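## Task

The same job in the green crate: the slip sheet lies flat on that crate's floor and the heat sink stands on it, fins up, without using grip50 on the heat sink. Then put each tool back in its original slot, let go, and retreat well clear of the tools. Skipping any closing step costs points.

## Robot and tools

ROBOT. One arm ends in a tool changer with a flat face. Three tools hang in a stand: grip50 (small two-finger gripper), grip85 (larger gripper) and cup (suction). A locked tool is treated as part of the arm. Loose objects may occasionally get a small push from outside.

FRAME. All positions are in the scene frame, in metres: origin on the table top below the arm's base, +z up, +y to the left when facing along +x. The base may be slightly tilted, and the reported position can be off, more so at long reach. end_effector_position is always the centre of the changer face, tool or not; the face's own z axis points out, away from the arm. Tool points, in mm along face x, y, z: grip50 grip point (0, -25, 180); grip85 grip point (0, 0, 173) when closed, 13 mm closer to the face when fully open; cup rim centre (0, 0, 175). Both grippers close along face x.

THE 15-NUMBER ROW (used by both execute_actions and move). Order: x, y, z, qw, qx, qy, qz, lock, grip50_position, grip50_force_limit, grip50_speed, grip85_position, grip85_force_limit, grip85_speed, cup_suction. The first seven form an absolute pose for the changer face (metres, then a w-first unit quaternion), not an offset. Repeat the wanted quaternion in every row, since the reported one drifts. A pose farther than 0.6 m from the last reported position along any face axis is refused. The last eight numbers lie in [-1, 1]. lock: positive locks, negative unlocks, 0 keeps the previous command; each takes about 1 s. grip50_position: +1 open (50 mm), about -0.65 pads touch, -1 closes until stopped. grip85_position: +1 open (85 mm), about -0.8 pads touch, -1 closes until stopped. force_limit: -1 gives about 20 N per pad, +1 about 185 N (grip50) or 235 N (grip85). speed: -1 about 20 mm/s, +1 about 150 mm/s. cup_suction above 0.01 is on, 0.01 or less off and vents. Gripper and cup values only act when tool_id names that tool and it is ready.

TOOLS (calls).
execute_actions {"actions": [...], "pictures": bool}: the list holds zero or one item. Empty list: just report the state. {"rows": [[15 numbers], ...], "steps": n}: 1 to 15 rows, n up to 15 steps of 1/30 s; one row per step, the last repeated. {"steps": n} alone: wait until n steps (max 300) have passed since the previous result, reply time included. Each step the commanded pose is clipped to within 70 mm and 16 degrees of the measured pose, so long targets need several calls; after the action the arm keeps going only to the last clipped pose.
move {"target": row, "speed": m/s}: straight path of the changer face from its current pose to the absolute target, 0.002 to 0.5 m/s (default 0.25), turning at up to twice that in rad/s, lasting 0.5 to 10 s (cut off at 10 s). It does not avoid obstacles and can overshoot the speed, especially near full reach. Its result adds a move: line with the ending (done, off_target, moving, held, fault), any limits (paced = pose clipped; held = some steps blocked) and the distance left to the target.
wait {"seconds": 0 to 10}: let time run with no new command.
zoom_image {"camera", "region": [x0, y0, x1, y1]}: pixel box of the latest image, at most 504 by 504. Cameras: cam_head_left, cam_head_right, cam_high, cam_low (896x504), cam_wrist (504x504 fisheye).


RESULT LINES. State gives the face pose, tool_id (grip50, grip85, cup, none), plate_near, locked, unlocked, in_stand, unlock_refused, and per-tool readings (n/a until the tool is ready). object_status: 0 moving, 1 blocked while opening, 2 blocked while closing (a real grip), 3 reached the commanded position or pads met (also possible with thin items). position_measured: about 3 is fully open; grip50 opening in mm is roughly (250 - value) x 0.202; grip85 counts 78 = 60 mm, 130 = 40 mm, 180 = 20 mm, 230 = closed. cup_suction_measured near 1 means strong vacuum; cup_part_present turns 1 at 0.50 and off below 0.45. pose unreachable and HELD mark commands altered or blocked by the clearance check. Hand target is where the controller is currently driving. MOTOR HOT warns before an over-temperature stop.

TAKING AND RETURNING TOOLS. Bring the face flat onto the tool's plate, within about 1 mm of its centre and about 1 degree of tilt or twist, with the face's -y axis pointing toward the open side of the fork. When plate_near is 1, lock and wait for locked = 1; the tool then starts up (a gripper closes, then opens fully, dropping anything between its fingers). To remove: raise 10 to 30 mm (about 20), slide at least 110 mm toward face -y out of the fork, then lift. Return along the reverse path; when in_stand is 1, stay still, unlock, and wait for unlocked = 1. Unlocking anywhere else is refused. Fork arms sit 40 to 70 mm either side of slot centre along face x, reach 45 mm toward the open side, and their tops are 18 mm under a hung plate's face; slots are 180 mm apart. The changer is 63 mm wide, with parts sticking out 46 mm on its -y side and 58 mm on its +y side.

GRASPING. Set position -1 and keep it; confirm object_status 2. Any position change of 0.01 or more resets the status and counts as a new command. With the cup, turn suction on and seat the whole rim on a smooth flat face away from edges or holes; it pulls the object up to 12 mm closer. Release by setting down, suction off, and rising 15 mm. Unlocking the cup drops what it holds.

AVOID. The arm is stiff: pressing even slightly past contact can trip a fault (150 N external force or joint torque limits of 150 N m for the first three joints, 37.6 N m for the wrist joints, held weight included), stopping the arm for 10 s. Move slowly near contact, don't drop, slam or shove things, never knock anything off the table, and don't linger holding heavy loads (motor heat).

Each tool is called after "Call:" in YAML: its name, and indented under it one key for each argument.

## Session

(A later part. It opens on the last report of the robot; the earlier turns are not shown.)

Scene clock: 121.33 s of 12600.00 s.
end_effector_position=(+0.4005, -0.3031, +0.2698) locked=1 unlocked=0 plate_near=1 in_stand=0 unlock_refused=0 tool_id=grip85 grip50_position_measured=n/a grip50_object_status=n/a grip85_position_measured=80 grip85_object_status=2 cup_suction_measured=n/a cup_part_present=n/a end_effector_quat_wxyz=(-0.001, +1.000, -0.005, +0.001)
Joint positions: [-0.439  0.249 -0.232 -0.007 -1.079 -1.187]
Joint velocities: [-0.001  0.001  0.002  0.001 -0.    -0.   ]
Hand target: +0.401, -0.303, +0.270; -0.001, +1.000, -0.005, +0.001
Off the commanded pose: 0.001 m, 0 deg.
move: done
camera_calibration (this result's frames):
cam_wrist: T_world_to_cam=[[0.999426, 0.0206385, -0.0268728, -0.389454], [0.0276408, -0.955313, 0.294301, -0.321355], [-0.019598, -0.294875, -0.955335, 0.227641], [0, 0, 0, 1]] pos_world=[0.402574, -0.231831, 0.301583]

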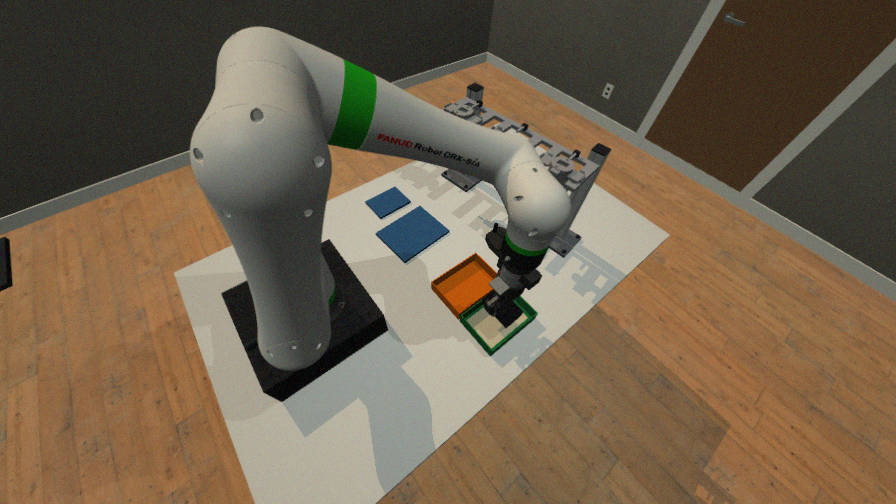

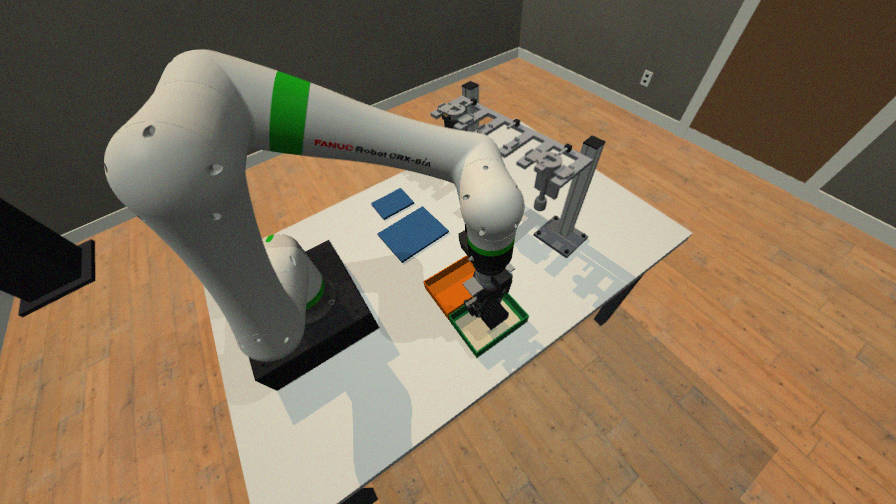

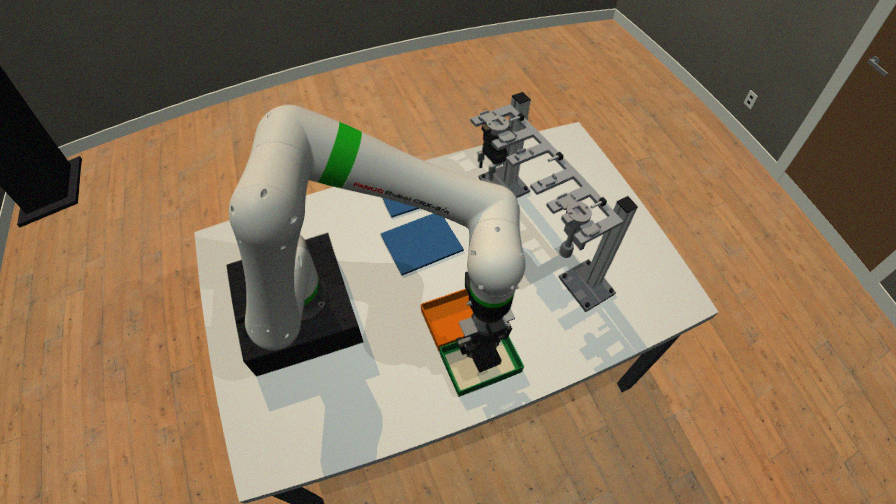

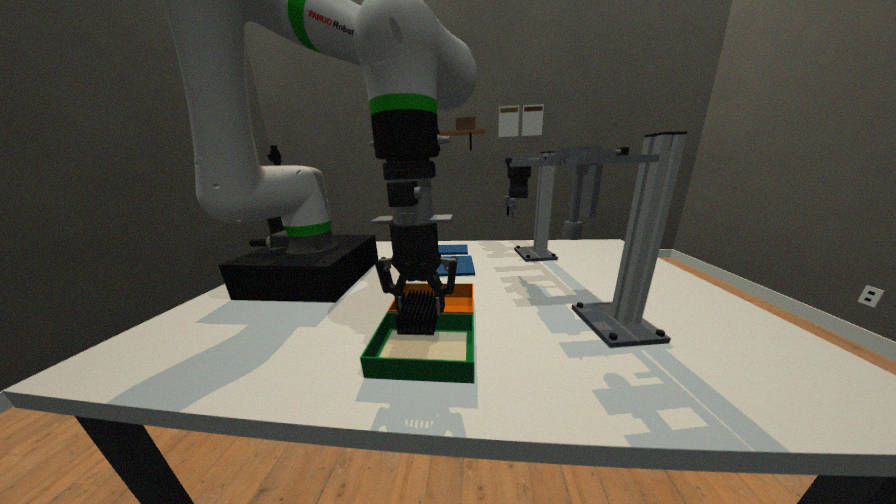

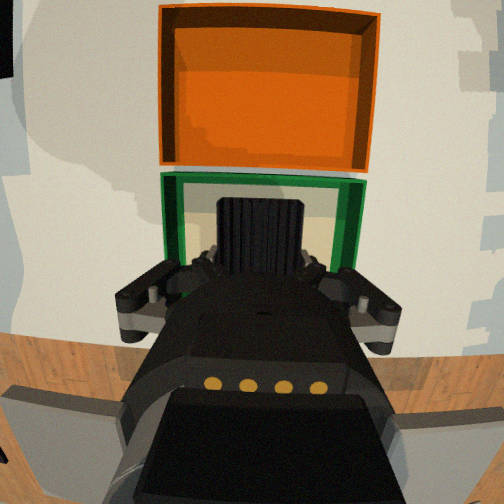

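Call:
move:
  target: [0.401,-0.3035,0.199,0,1,-0.005,0,0,1,0,0,-1,-0.3,-0.5,0]
  speed: 0.04

Call:
execute_actions:
  actions:
    - {"rows":[[0.401,-0.3035,0.199,0,1,-0.005,0,0,1,0,0,1,0,0,0]]}
  pictures: false

Call:
move:
  target: [0.401,-0.3035,0.27,0,1,-0.005,0,0,1,0,0,1,0,0,0]
  speed: 0.12

Call:
move:
  target: [0.52,-0.0112,0.38,0,0.6574,0.7535,0,0,1,0,0,1,0,0,0]
  speed: 0.3

Call:
move:
  target: [0.6756,0.0101,0.38,0,0.6574,0.7535,0,0,1,0,0,1,0,0,0]
  speed: 0.12

Call:
move:
  target: [0.6756,0.0101,0.3594,0,0.6574,0.7535,0,0,1,0,0,1,0,0,0]
  speed: 0.02

Call:
execute_actions:
  actions:
    - {"rows":[[0.6756,0.0101,0.3594,0,0.6574,0.7535,0,-1,1,0,0,1,0,0,0]]}
  pictures: false

Call:
execute_actions:
  actions:
    - {"steps":22}
  pictures: false

Scene clock: 126.47 s of 12600.00 s.
end_effector_position=(+0.4007, -0.3035, +0.1991) locked=1 unlocked=0 plate_near=1 in_stand=0 unlock_refused=0 tool_id=grip85 grip50_position_measured=n/a grip50_object_status=n/a grip85_position_measured=80 grip85_object_status=2 cup_suction_measured=n/a cup_part_present=n/a end_effector_quat_wxyz=(+0.000, +1.000, -0.005, -0.000)
Joint positions: [-0.438  0.347 -0.297 -0.005 -0.917 -1.19 ]
Joint velocities: [-0.     0.001  0.001  0.001  0.001 -0.001]
Hand target: +0.401, -0.303, +0.199; +0.000, +1.000, -0.005, -0.000
Off the commanded pose: 0.000 m, 0 deg.
move: done
camera_calibration (this result's frames):
cam_wrist: T_world_to_cam=[[0.999381, 0.0200187, -0.028922, -0.391292], [0.0276995, -0.954679, 0.296344, -0.301183], [-0.0216788, -0.296962, -0.954643, 0.160087], [0, 0, 0, 1]] pos_world=[0.402863, -0.232161, 0.230763]

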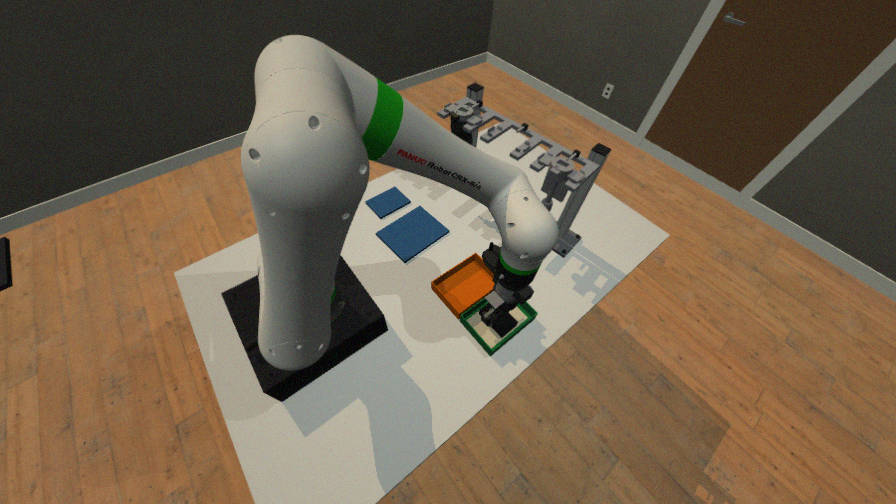

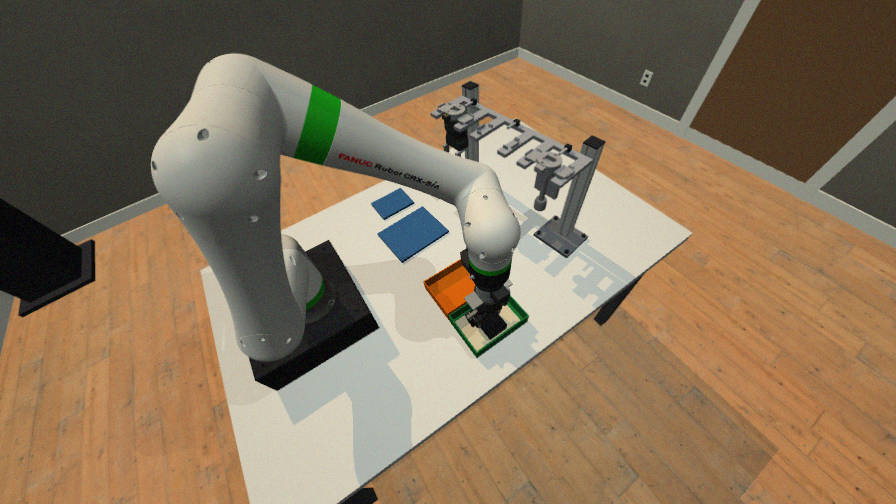

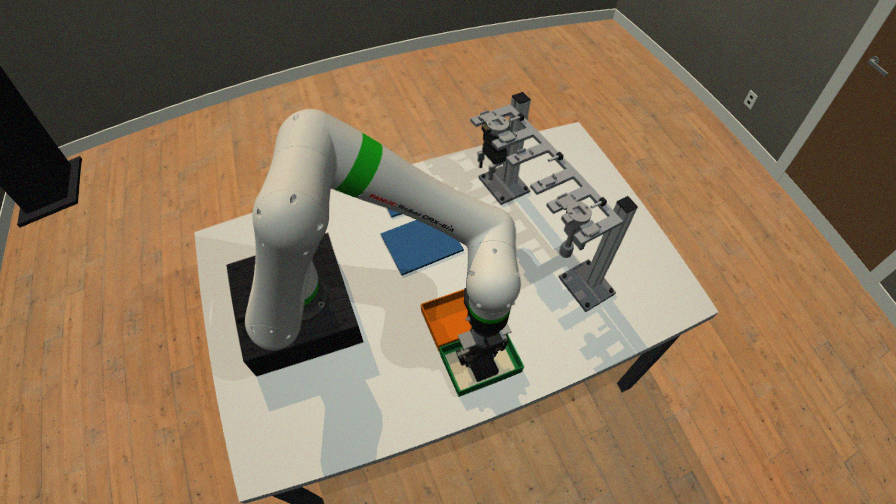

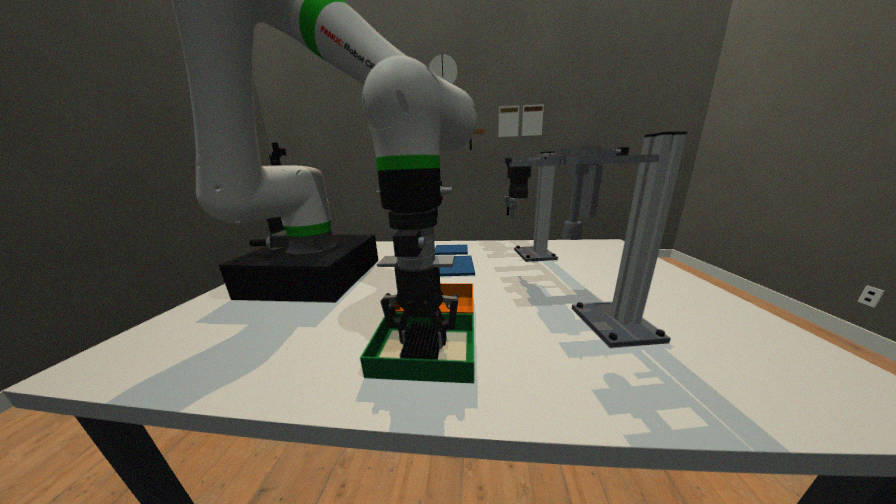

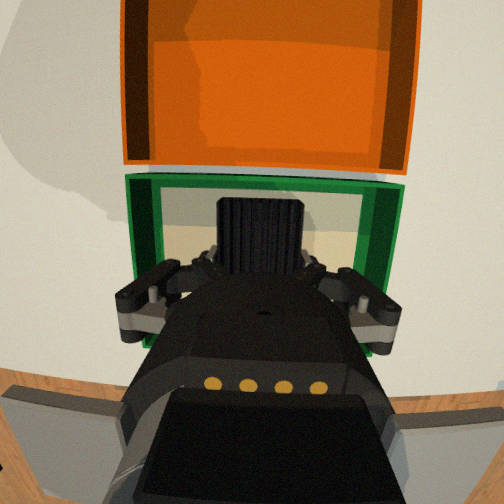

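Scene clock: 126.97 s of 12600.00 s.
end_effector_position=(+0.4010, -0.3036, +0.1990) locked=1 unlocked=0 plate_near=1 in_stand=0 unlock_refused=0 tool_id=grip85 grip50_position_measured=n/a grip50_object_status=n/a grip85_position_measured=4 grip85_object_status=0 cup_suction_measured=n/a cup_part_present=n/a end_effector_quat_wxyz=(+0.000, +1.000, -0.005, -0.000)
Joint positions: [-0.438  0.348 -0.296 -0.005 -0.917 -1.189]
Joint velocities: [ 0.    -0.     0.001  0.001 -0.     0.001]
Hand target: +0.401, -0.304, +0.199; +0.000, +1.000, -0.005, -0.000
Off the commanded pose: 0.000 m, 0 deg.
Steps of this call (steps 1 to 15: all 15 steps of this action). Readings (end_effector_position | what the end effector reports):
1: (+0.4007, -0.3035, +0.1991) | locked=1 unlocked=0 plate_near=1 in_stand=0 unlock_refused=0 tool_id=grip85 grip50_position_measured=n/a grip50_object_status=n/a grip85_position_measured=80 grip85_object_status=0 cup_suction_measured=n/a cup_part_present=n/a
2: (+0.4007, -0.3034, +0.1990) | locked=1 unlocked=0 plate_near=1 in_stand=0 unlock_refused=0 tool_id=grip85 grip50_position_measured=n/a grip50_object_status=n/a grip85_position_measured=79 grip85_object_status=0 cup_suction_measured=n/a cup_part_present=n/a
4: (+0.4007, -0.3035, +0.1988) | locked=1 unlocked=0 plate_near=1 in_stand=0 unlock_refused=0 tool_id=grip85 grip50_position_measured=n/a grip50_object_status=n/a grip85_position_measured=68 grip85_object_status=0 cup_suction_measured=n/a cup_part_present=n/a
8: (+0.4009, -0.3035, +0.1990) | locked=1 unlocked=0 plate_near=1 in_stand=0 unlock_refused=0 tool_id=grip85 grip50_position_measured=n/a grip50_object_status=n/a grip85_position_measured=39 grip85_object_status=0 cup_suction_measured=n/a cup_part_present=n/a
15: the state above

Scene clock: 128.20 s of 12600.00 s.
end_effector_position=(+0.4013, -0.3036, +0.2699) locked=1 unlocked=0 plate_near=1 in_stand=0 unlock_refused=0 tool_id=grip85 grip50_position_measured=n/a grip50_object_status=n/a grip85_position_measured=3 grip85_object_status=3 cup_suction_measured=n/a cup_part_present=n/a end_effector_quat_wxyz=(-0.000, +1.000, -0.005, +0.000)
Joint positions: [-0.439  0.251 -0.23  -0.005 -1.08  -1.189]
Joint velocities: [-0.001 -0.001  0.001 -0.001 -0.001 -0.001]
Hand target: +0.401, -0.304, +0.270; -0.000, +1.000, -0.005, +0.000
Off the commanded pose: 0.000 m, 0 deg.
move: done
camera_calibration (this result's frames):
cam_wrist: T_world_to_cam=[[0.999364, 0.0209729, -0.0288241, -0.389551], [0.0285727, -0.954781, 0.295935, -0.32255], [-0.0213141, -0.296571, -0.954773, 0.227657], [0, 0, 0, 1]] pos_world=[0.403372, -0.232278, 0.301587]

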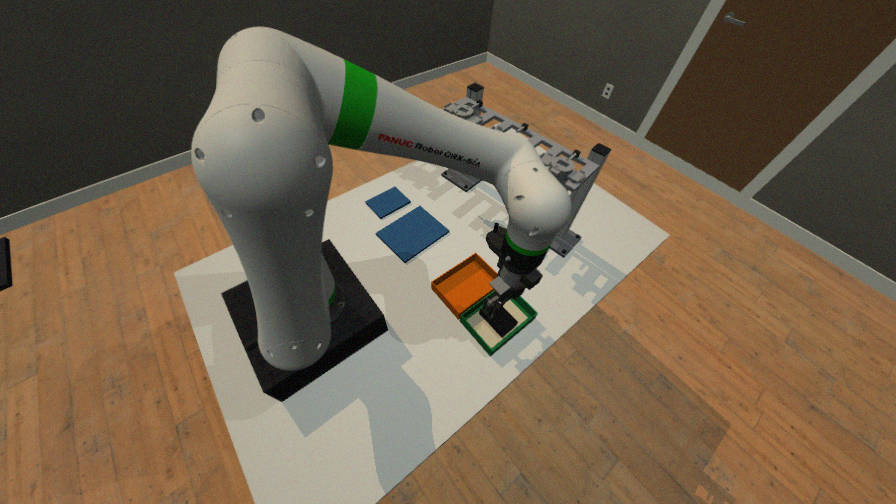

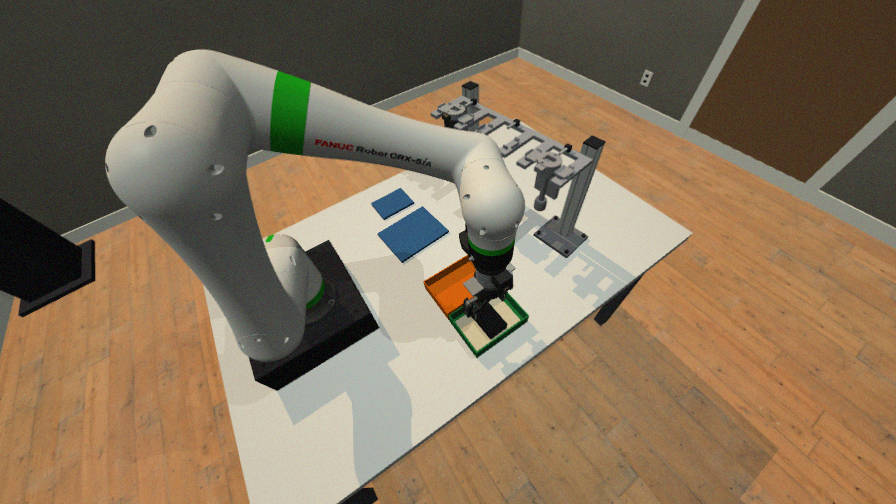

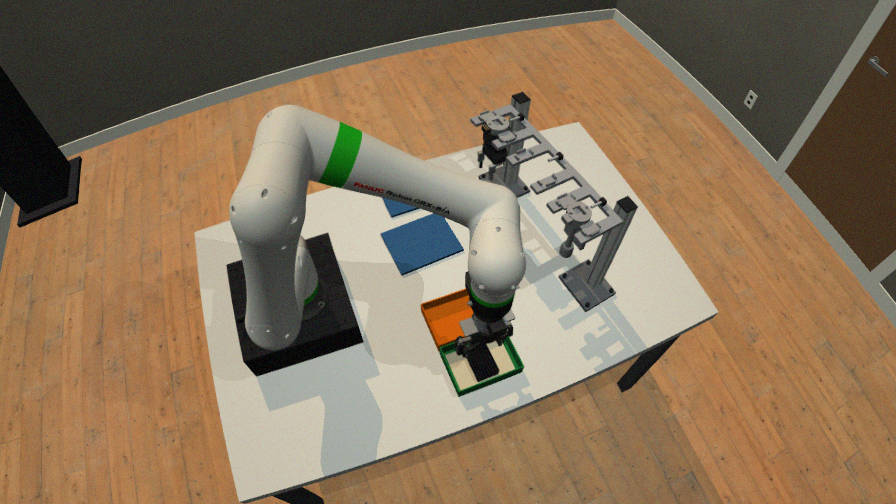

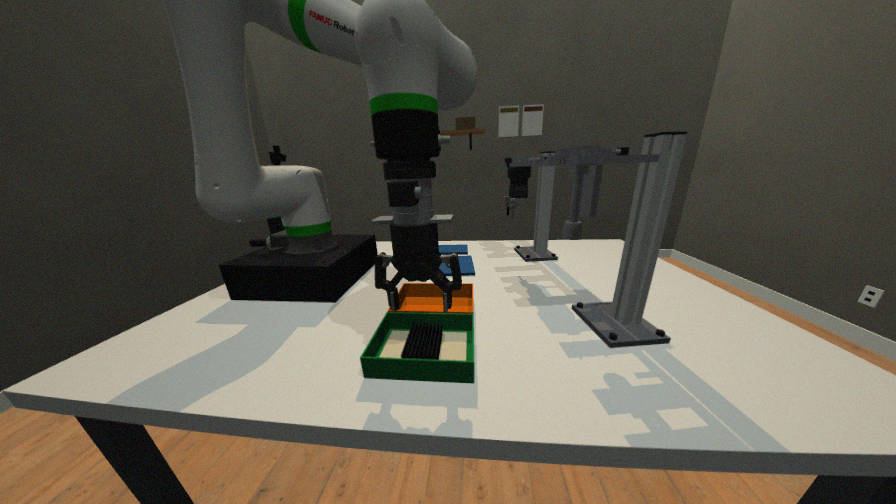

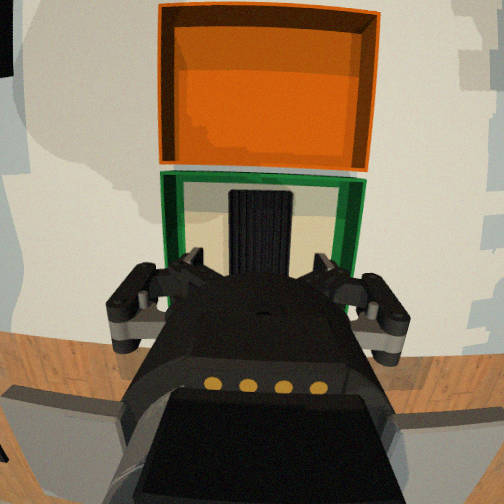

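Scene clock: 131.47 s of 12600.00 s.
end_effector_position=(+0.5210, -0.0118, +0.3799) locked=1 unlocked=0 plate_near=1 in_stand=0 unlock_refused=0 tool_id=grip85 grip50_position_measured=n/a grip50_object_status=n/a grip85_position_measured=3 grip85_object_status=3 cup_suction_measured=n/a cup_part_present=n/a end_effector_quat_wxyz=(-0.000, +0.657, +0.754, -0.001)
Joint positions: [ 0.183  0.196 -0.023  0.004 -1.343 -0.097]
Joint velocities: [ 0.001  0.002  0.    -0.005 -0.001  0.001]
Hand target: +0.521, -0.012, +0.380; -0.000, +0.657, +0.754, -0.001
Off the commanded pose: 0.001 m, 0 deg.
move: done
camera_calibration (this result's frames):
cam_wrist: T_world_to_cam=[[-0.16639, 0.985592, -0.0303818, 0.107226], [0.940901, 0.167912, 0.294128, -0.541362], [0.294991, 0.0203536, -0.955283, 0.260922], [0, 0, 0, 1]] pos_world=[0.45024, -0.0200909, 0.411742]

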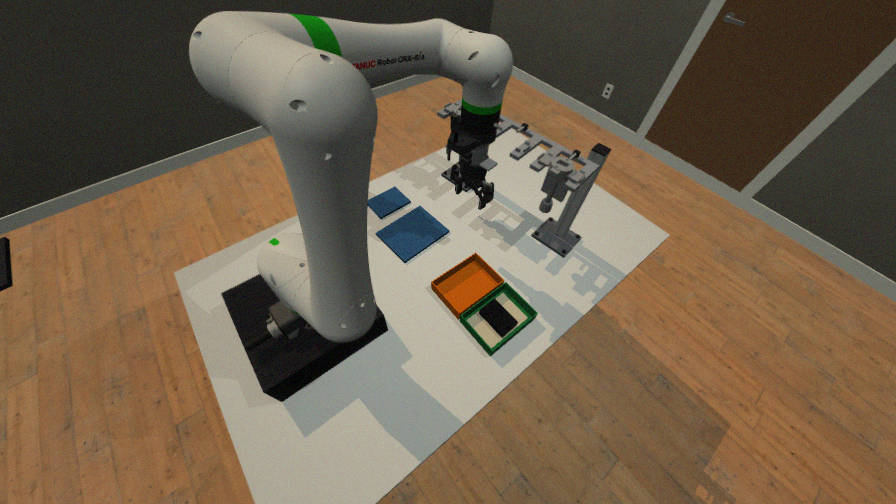

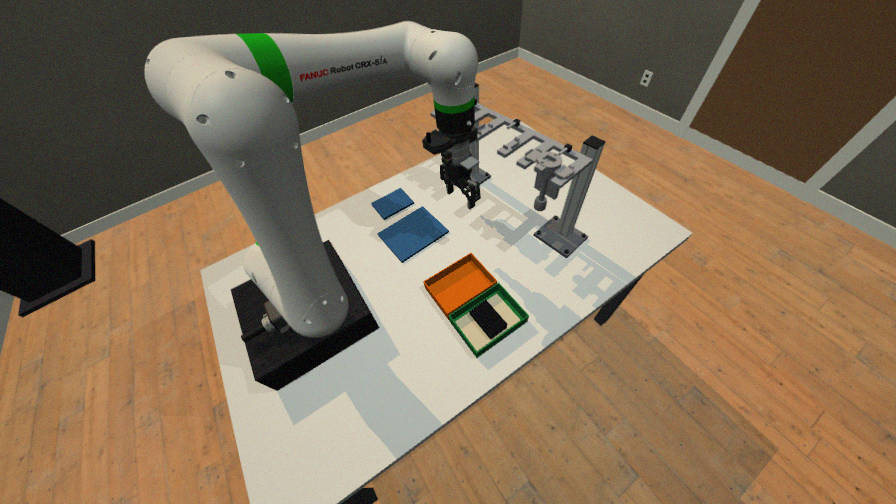

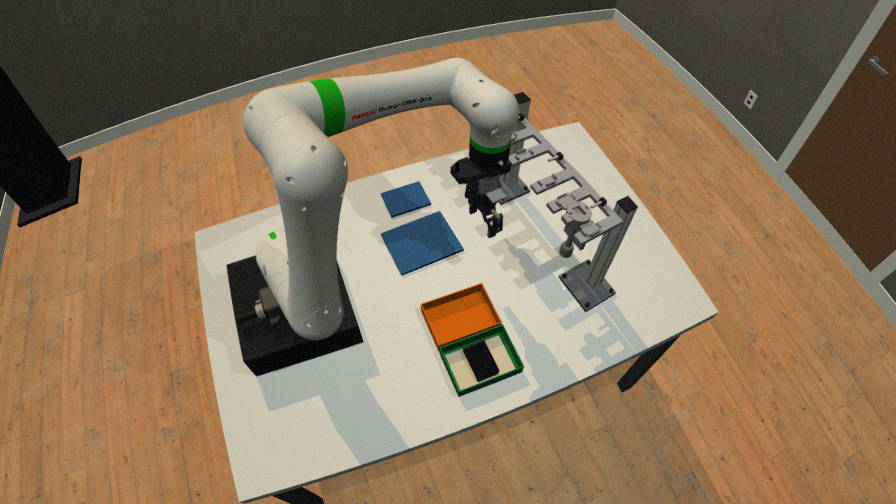

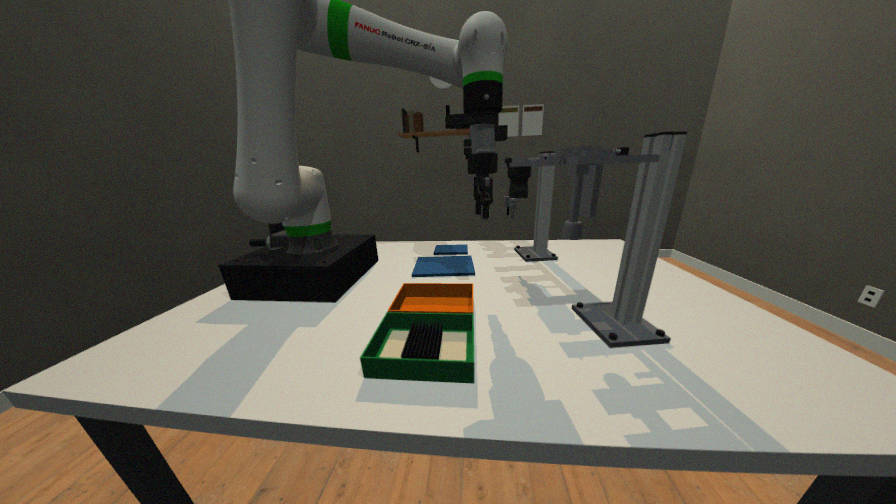

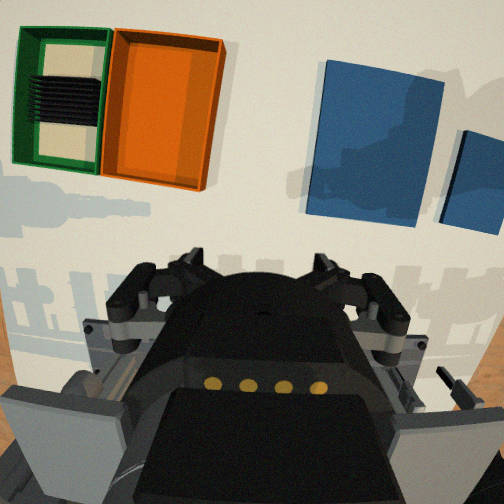

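Scene clock: 133.17 s of 12600.00 s.
end_effector_position=(+0.6758, +0.0096, +0.3796) locked=1 unlocked=0 plate_near=1 in_stand=0 unlock_refused=0 tool_id=grip85 grip50_position_measured=n/a grip50_object_status=n/a grip85_position_measured=3 grip85_object_status=3 cup_suction_measured=n/a cup_part_present=n/a end_effector_quat_wxyz=(-0.000, +0.657, +0.754, +0.000)
Joint positions: [ 0.16   0.593  0.523  0.002 -1.491 -0.073]
Joint velocities: [ 0.     0.002  0.004 -0.001 -0.001 -0.001]
Hand target: +0.676, +0.010, +0.380; -0.000, +0.657, +0.754, +0.000
Off the commanded pose: 0.001 m, 0 deg.
move: done
camera_calibration (this result's frames):
cam_wrist: T_world_to_cam=[[-0.166067, 0.985697, -0.0287025, 0.110945], [0.940411, 0.167062, 0.29617, -0.690906], [0.296729, 0.022192, -0.954704, 0.213099], [0, 0, 0, 1]] pos_world=[0.604927, 0.00133701, 0.411257]

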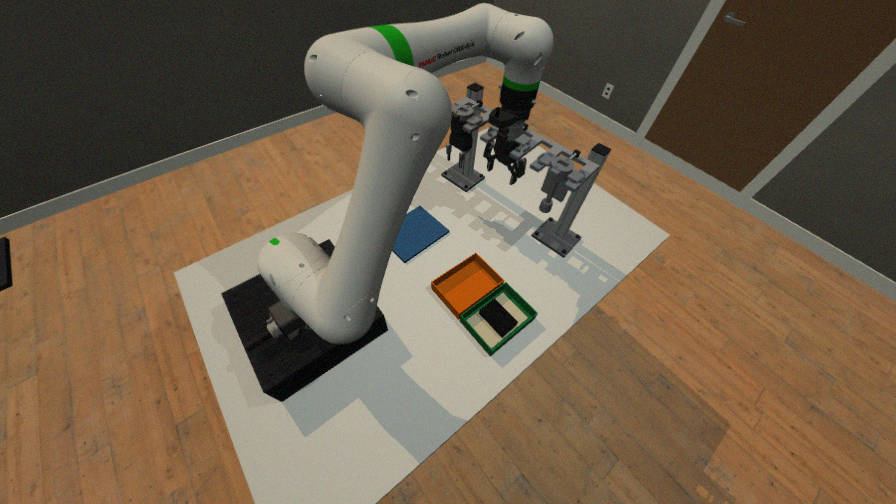

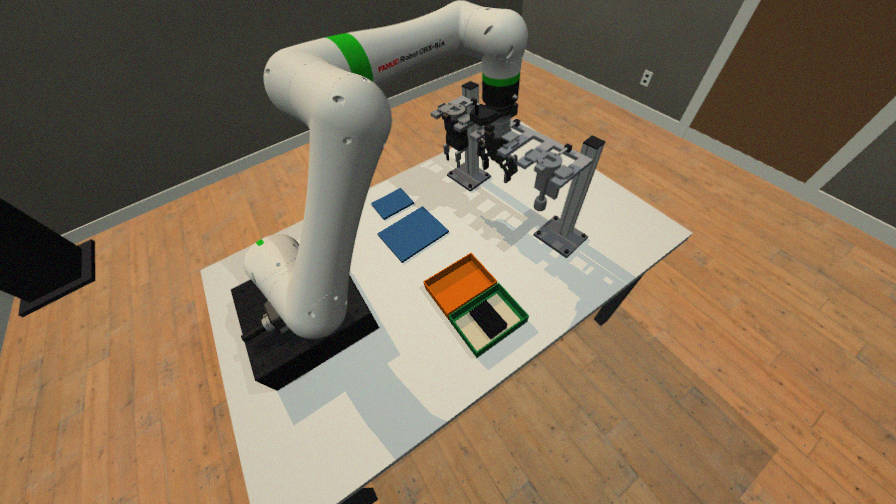

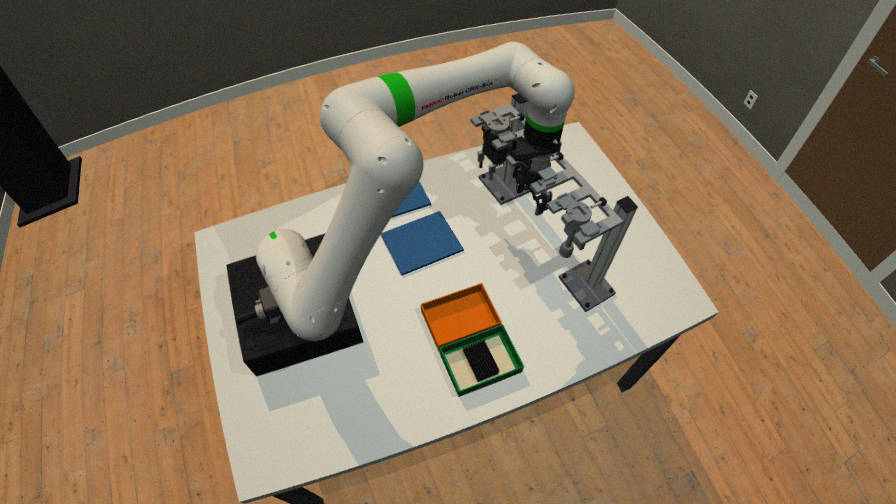

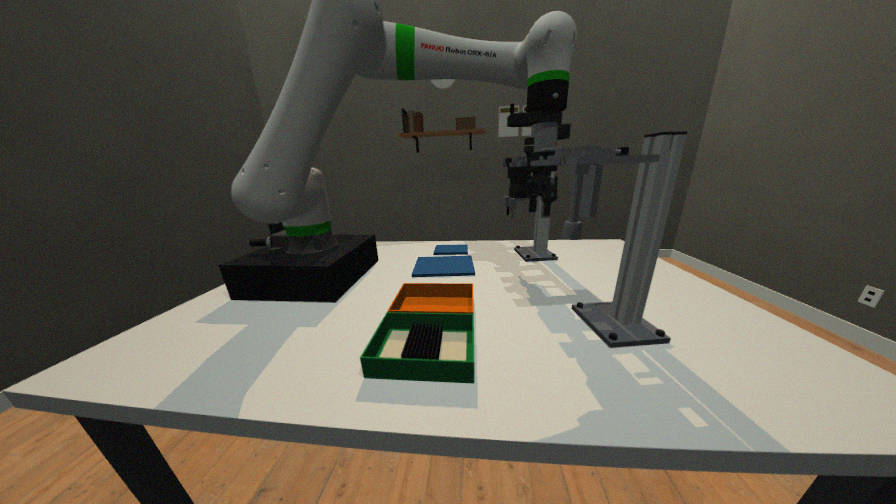

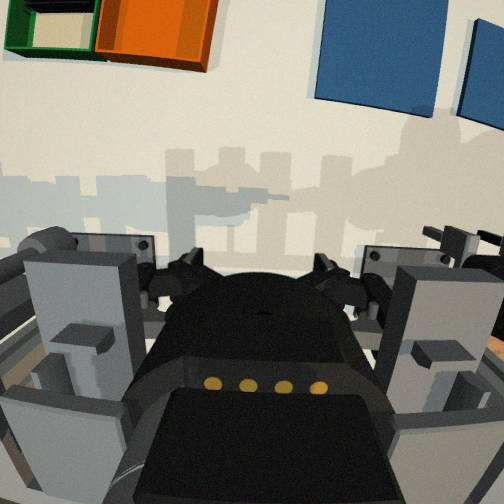

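Scene clock: 134.40 s of 12600.00 s.
end_effector_position=(+0.6755, +0.0101, +0.3594) locked=1 unlocked=0 plate_near=1 in_stand=1 unlock_refused=0 tool_id=grip85 grip50_position_measured=n/a grip50_object_status=n/a grip85_position_measured=3 grip85_object_status=3 cup_suction_measured=n/a cup_part_present=n/a end_effector_quat_wxyz=(-0.000, +0.657, +0.753, +0.000)
Joint positions: [ 0.161  0.598  0.483  0.002 -1.446 -0.075]
Joint velocities: [ 0.     0.    -0.001  0.002  0.001 -0.001]
Hand target: +0.676, +0.010, +0.359; +0.000, +0.657, +0.753, -0.000
Off the commanded pose: 0.000 m, 0 deg.
move: done
camera_calibration (this result's frames):
cam_wrist: T_world_to_cam=[[-0.165466, 0.985798, -0.0286822, 0.109461], [0.940536, 0.166484, 0.2961, -0.684831], [0.29667, 0.0220178, -0.954726, 0.193973], [0, 0, 0, 1]] pos_world=[0.604674, 0.00183623, 0.391109]

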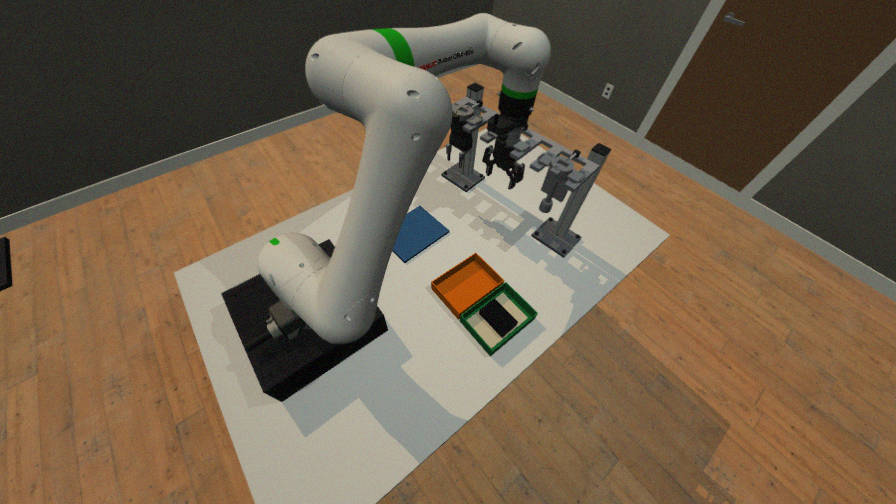

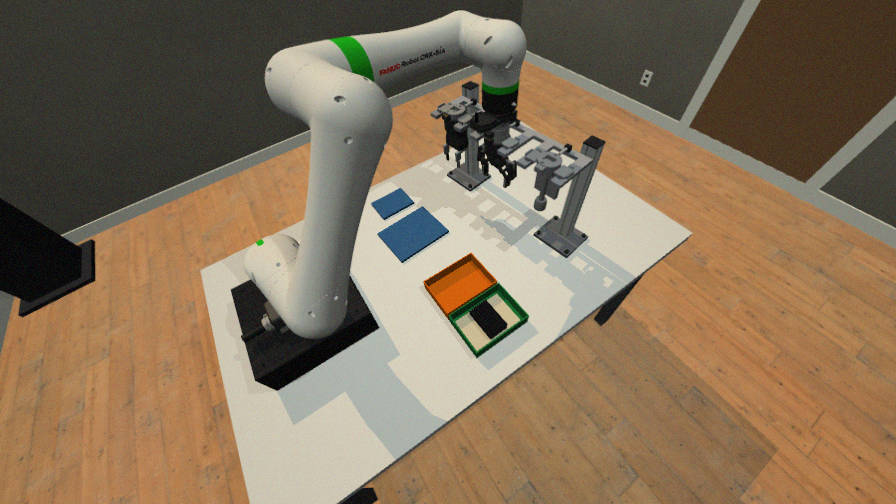

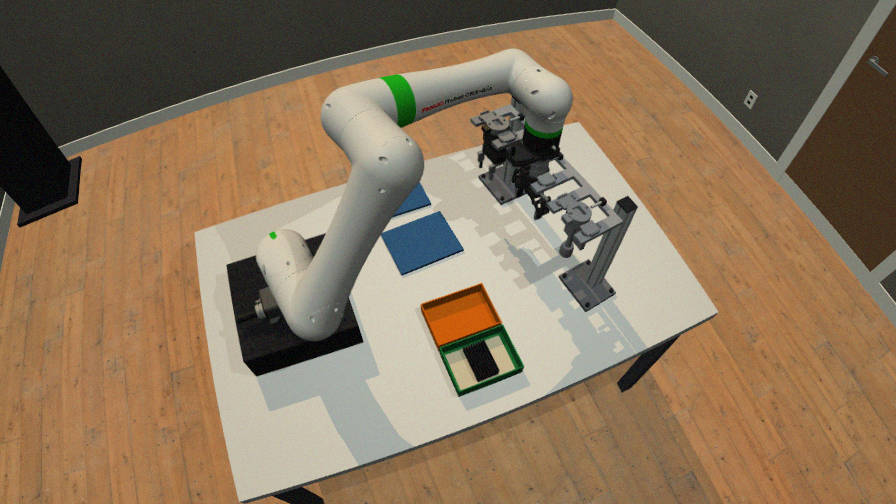

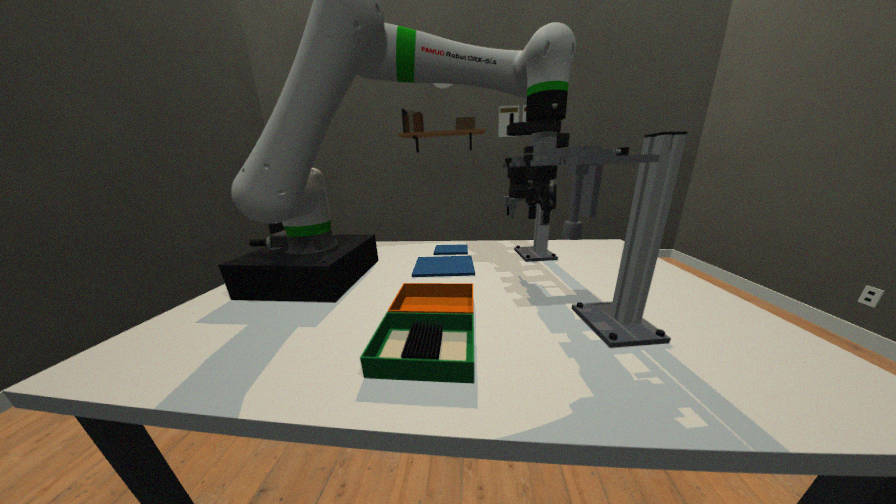

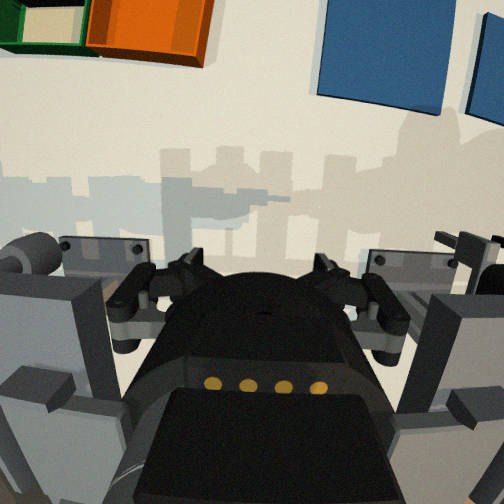

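Scene clock: 134.90 s of 12600.00 s.
end_effector_position=(+0.6756, +0.0101, +0.3594) locked=0 unlocked=0 plate_near=1 in_stand=1 unlock_refused=0 tool_id=none grip50_position_measured=n/a grip50_object_status=n/a grip85_position_measured=n/a grip85_object_status=n/a cup_suction_measured=n/a cup_part_present=n/a end_effector_quat_wxyz=(-0.000, +0.657, +0.753, +0.000)
Joint positions: [ 0.161  0.598  0.484  0.002 -1.446 -0.075]
Joint velocities: [ 0.    -0.001  0.001  0.    -0.001  0.   ]
Hand target: +0.676, +0.010, +0.359; -0.000, +0.657, +0.754, +0.000
Off the commanded pose: 0.000 m, 0 deg.
Steps of this call (steps 1 to 15: all 15 steps of this action). Readings (end_effector_position | what the end effector reports):
1: (+0.6755, +0.0101, +0.3593) | locked=1 unlocked=0 plate_near=1 in_stand=1 unlock_refused=0 tool_id=grip85 grip50_position_measured=n/a grip50_object_status=n/a grip85_position_measured=3 grip85_object_status=3 cup_suction_measured=n/a cup_part_present=n/a
2: (+0.6755, +0.0101, +0.3592) | locked=1 unlocked=0 plate_near=1 in_stand=1 unlock_refused=0 tool_id=grip85 grip50_position_measured=n/a grip50_object_status=n/a grip85_position_measured=3 grip85_object_status=3 cup_suction_measured=n/a cup_part_present=n/a
4: (+0.6755, +0.0101, +0.3592) | locked=1 unlocked=0 plate_near=1 in_stand=1 unlock_refused=0 tool_id=grip85 grip50_position_measured=n/a grip50_object_status=n/a grip85_position_measured=3 grip85_object_status=3 cup_suction_measured=n/a cup_part_present=n/a
8: (+0.6755, +0.0101, +0.3592) | locked=0 unlocked=0 plate_near=1 in_stand=1 unlock_refused=0 tool_id=none grip50_position_measured=n/a grip50_object_status=n/a grip85_position_measured=n/a grip85_object_status=n/a cup_suction_measured=n/a cup_part_present=n/a
15: the state above

Scene clock: 135.63 s of 12600.00 s.
end_effector_position=(+0.6756, +0.0101, +0.3594) locked=0 unlocked=1 plate_near=1 in_stand=1 unlock_refused=0 tool_id=none grip50_position_measured=n/a grip50_object_status=n/a grip85_position_measured=n/a grip85_object_status=n/a cup_suction_measured=n/a cup_part_present=n/a end_effector_quat_wxyz=(-0.000, +0.657, +0.754, -0.000)
Joint positions: [ 0.161  0.598  0.484  0.002 -1.446 -0.074]
Joint velocities: [-0.     0.001  0.    -0.001  0.     0.001]
Hand target: +0.676, +0.010, +0.359; -0.000, +0.657, +0.754, +0.000
Off the commanded pose: 0.000 m, 0 deg.
Steps of this call (steps 1 to 22: nothing new was sent). Readings (end_effector_position | what the end effector reports):
1: (+0.6756, +0.0101, +0.3594) | locked=0 unlocked=0 plate_near=1 in_stand=1 unlock_refused=0 tool_id=none grip50_position_measured=n/a grip50_object_status=n/a grip85_position_measured=n/a grip85_object_status=n/a cup_suction_measured=n/a cup_part_present=n/a
2: (+0.6756, +0.0101, +0.3594) | locked=0 unlocked=0 plate_near=1 in_stand=1 unlock_refused=0 tool_id=none grip50_position_measured=n/a grip50_object_status=n/a grip85_position_measured=n/a grip85_object_status=n/a cup_suction_measured=n/a cup_part_present=n/a
4: (+0.6756, +0.0101, +0.3594) | locked=0 unlocked=0 plate_near=1 in_stand=1 unlock_refused=0 tool_id=none grip50_position_measured=n/a grip50_object_status=n/a grip85_position_measured=n/a grip85_object_status=n/a cup_suction_measured=n/a cup_part_present=n/a
8: (+0.6756, +0.0101, +0.3594) | locked=0 unlocked=0 plate_near=1 in_stand=1 unlock_refused=0 tool_id=none grip50_position_measured=n/a grip50_object_status=n/a grip85_position_measured=n/a grip85_object_status=n/a cup_suction_measured=n/a cup_part_present=n/a
22: the state above


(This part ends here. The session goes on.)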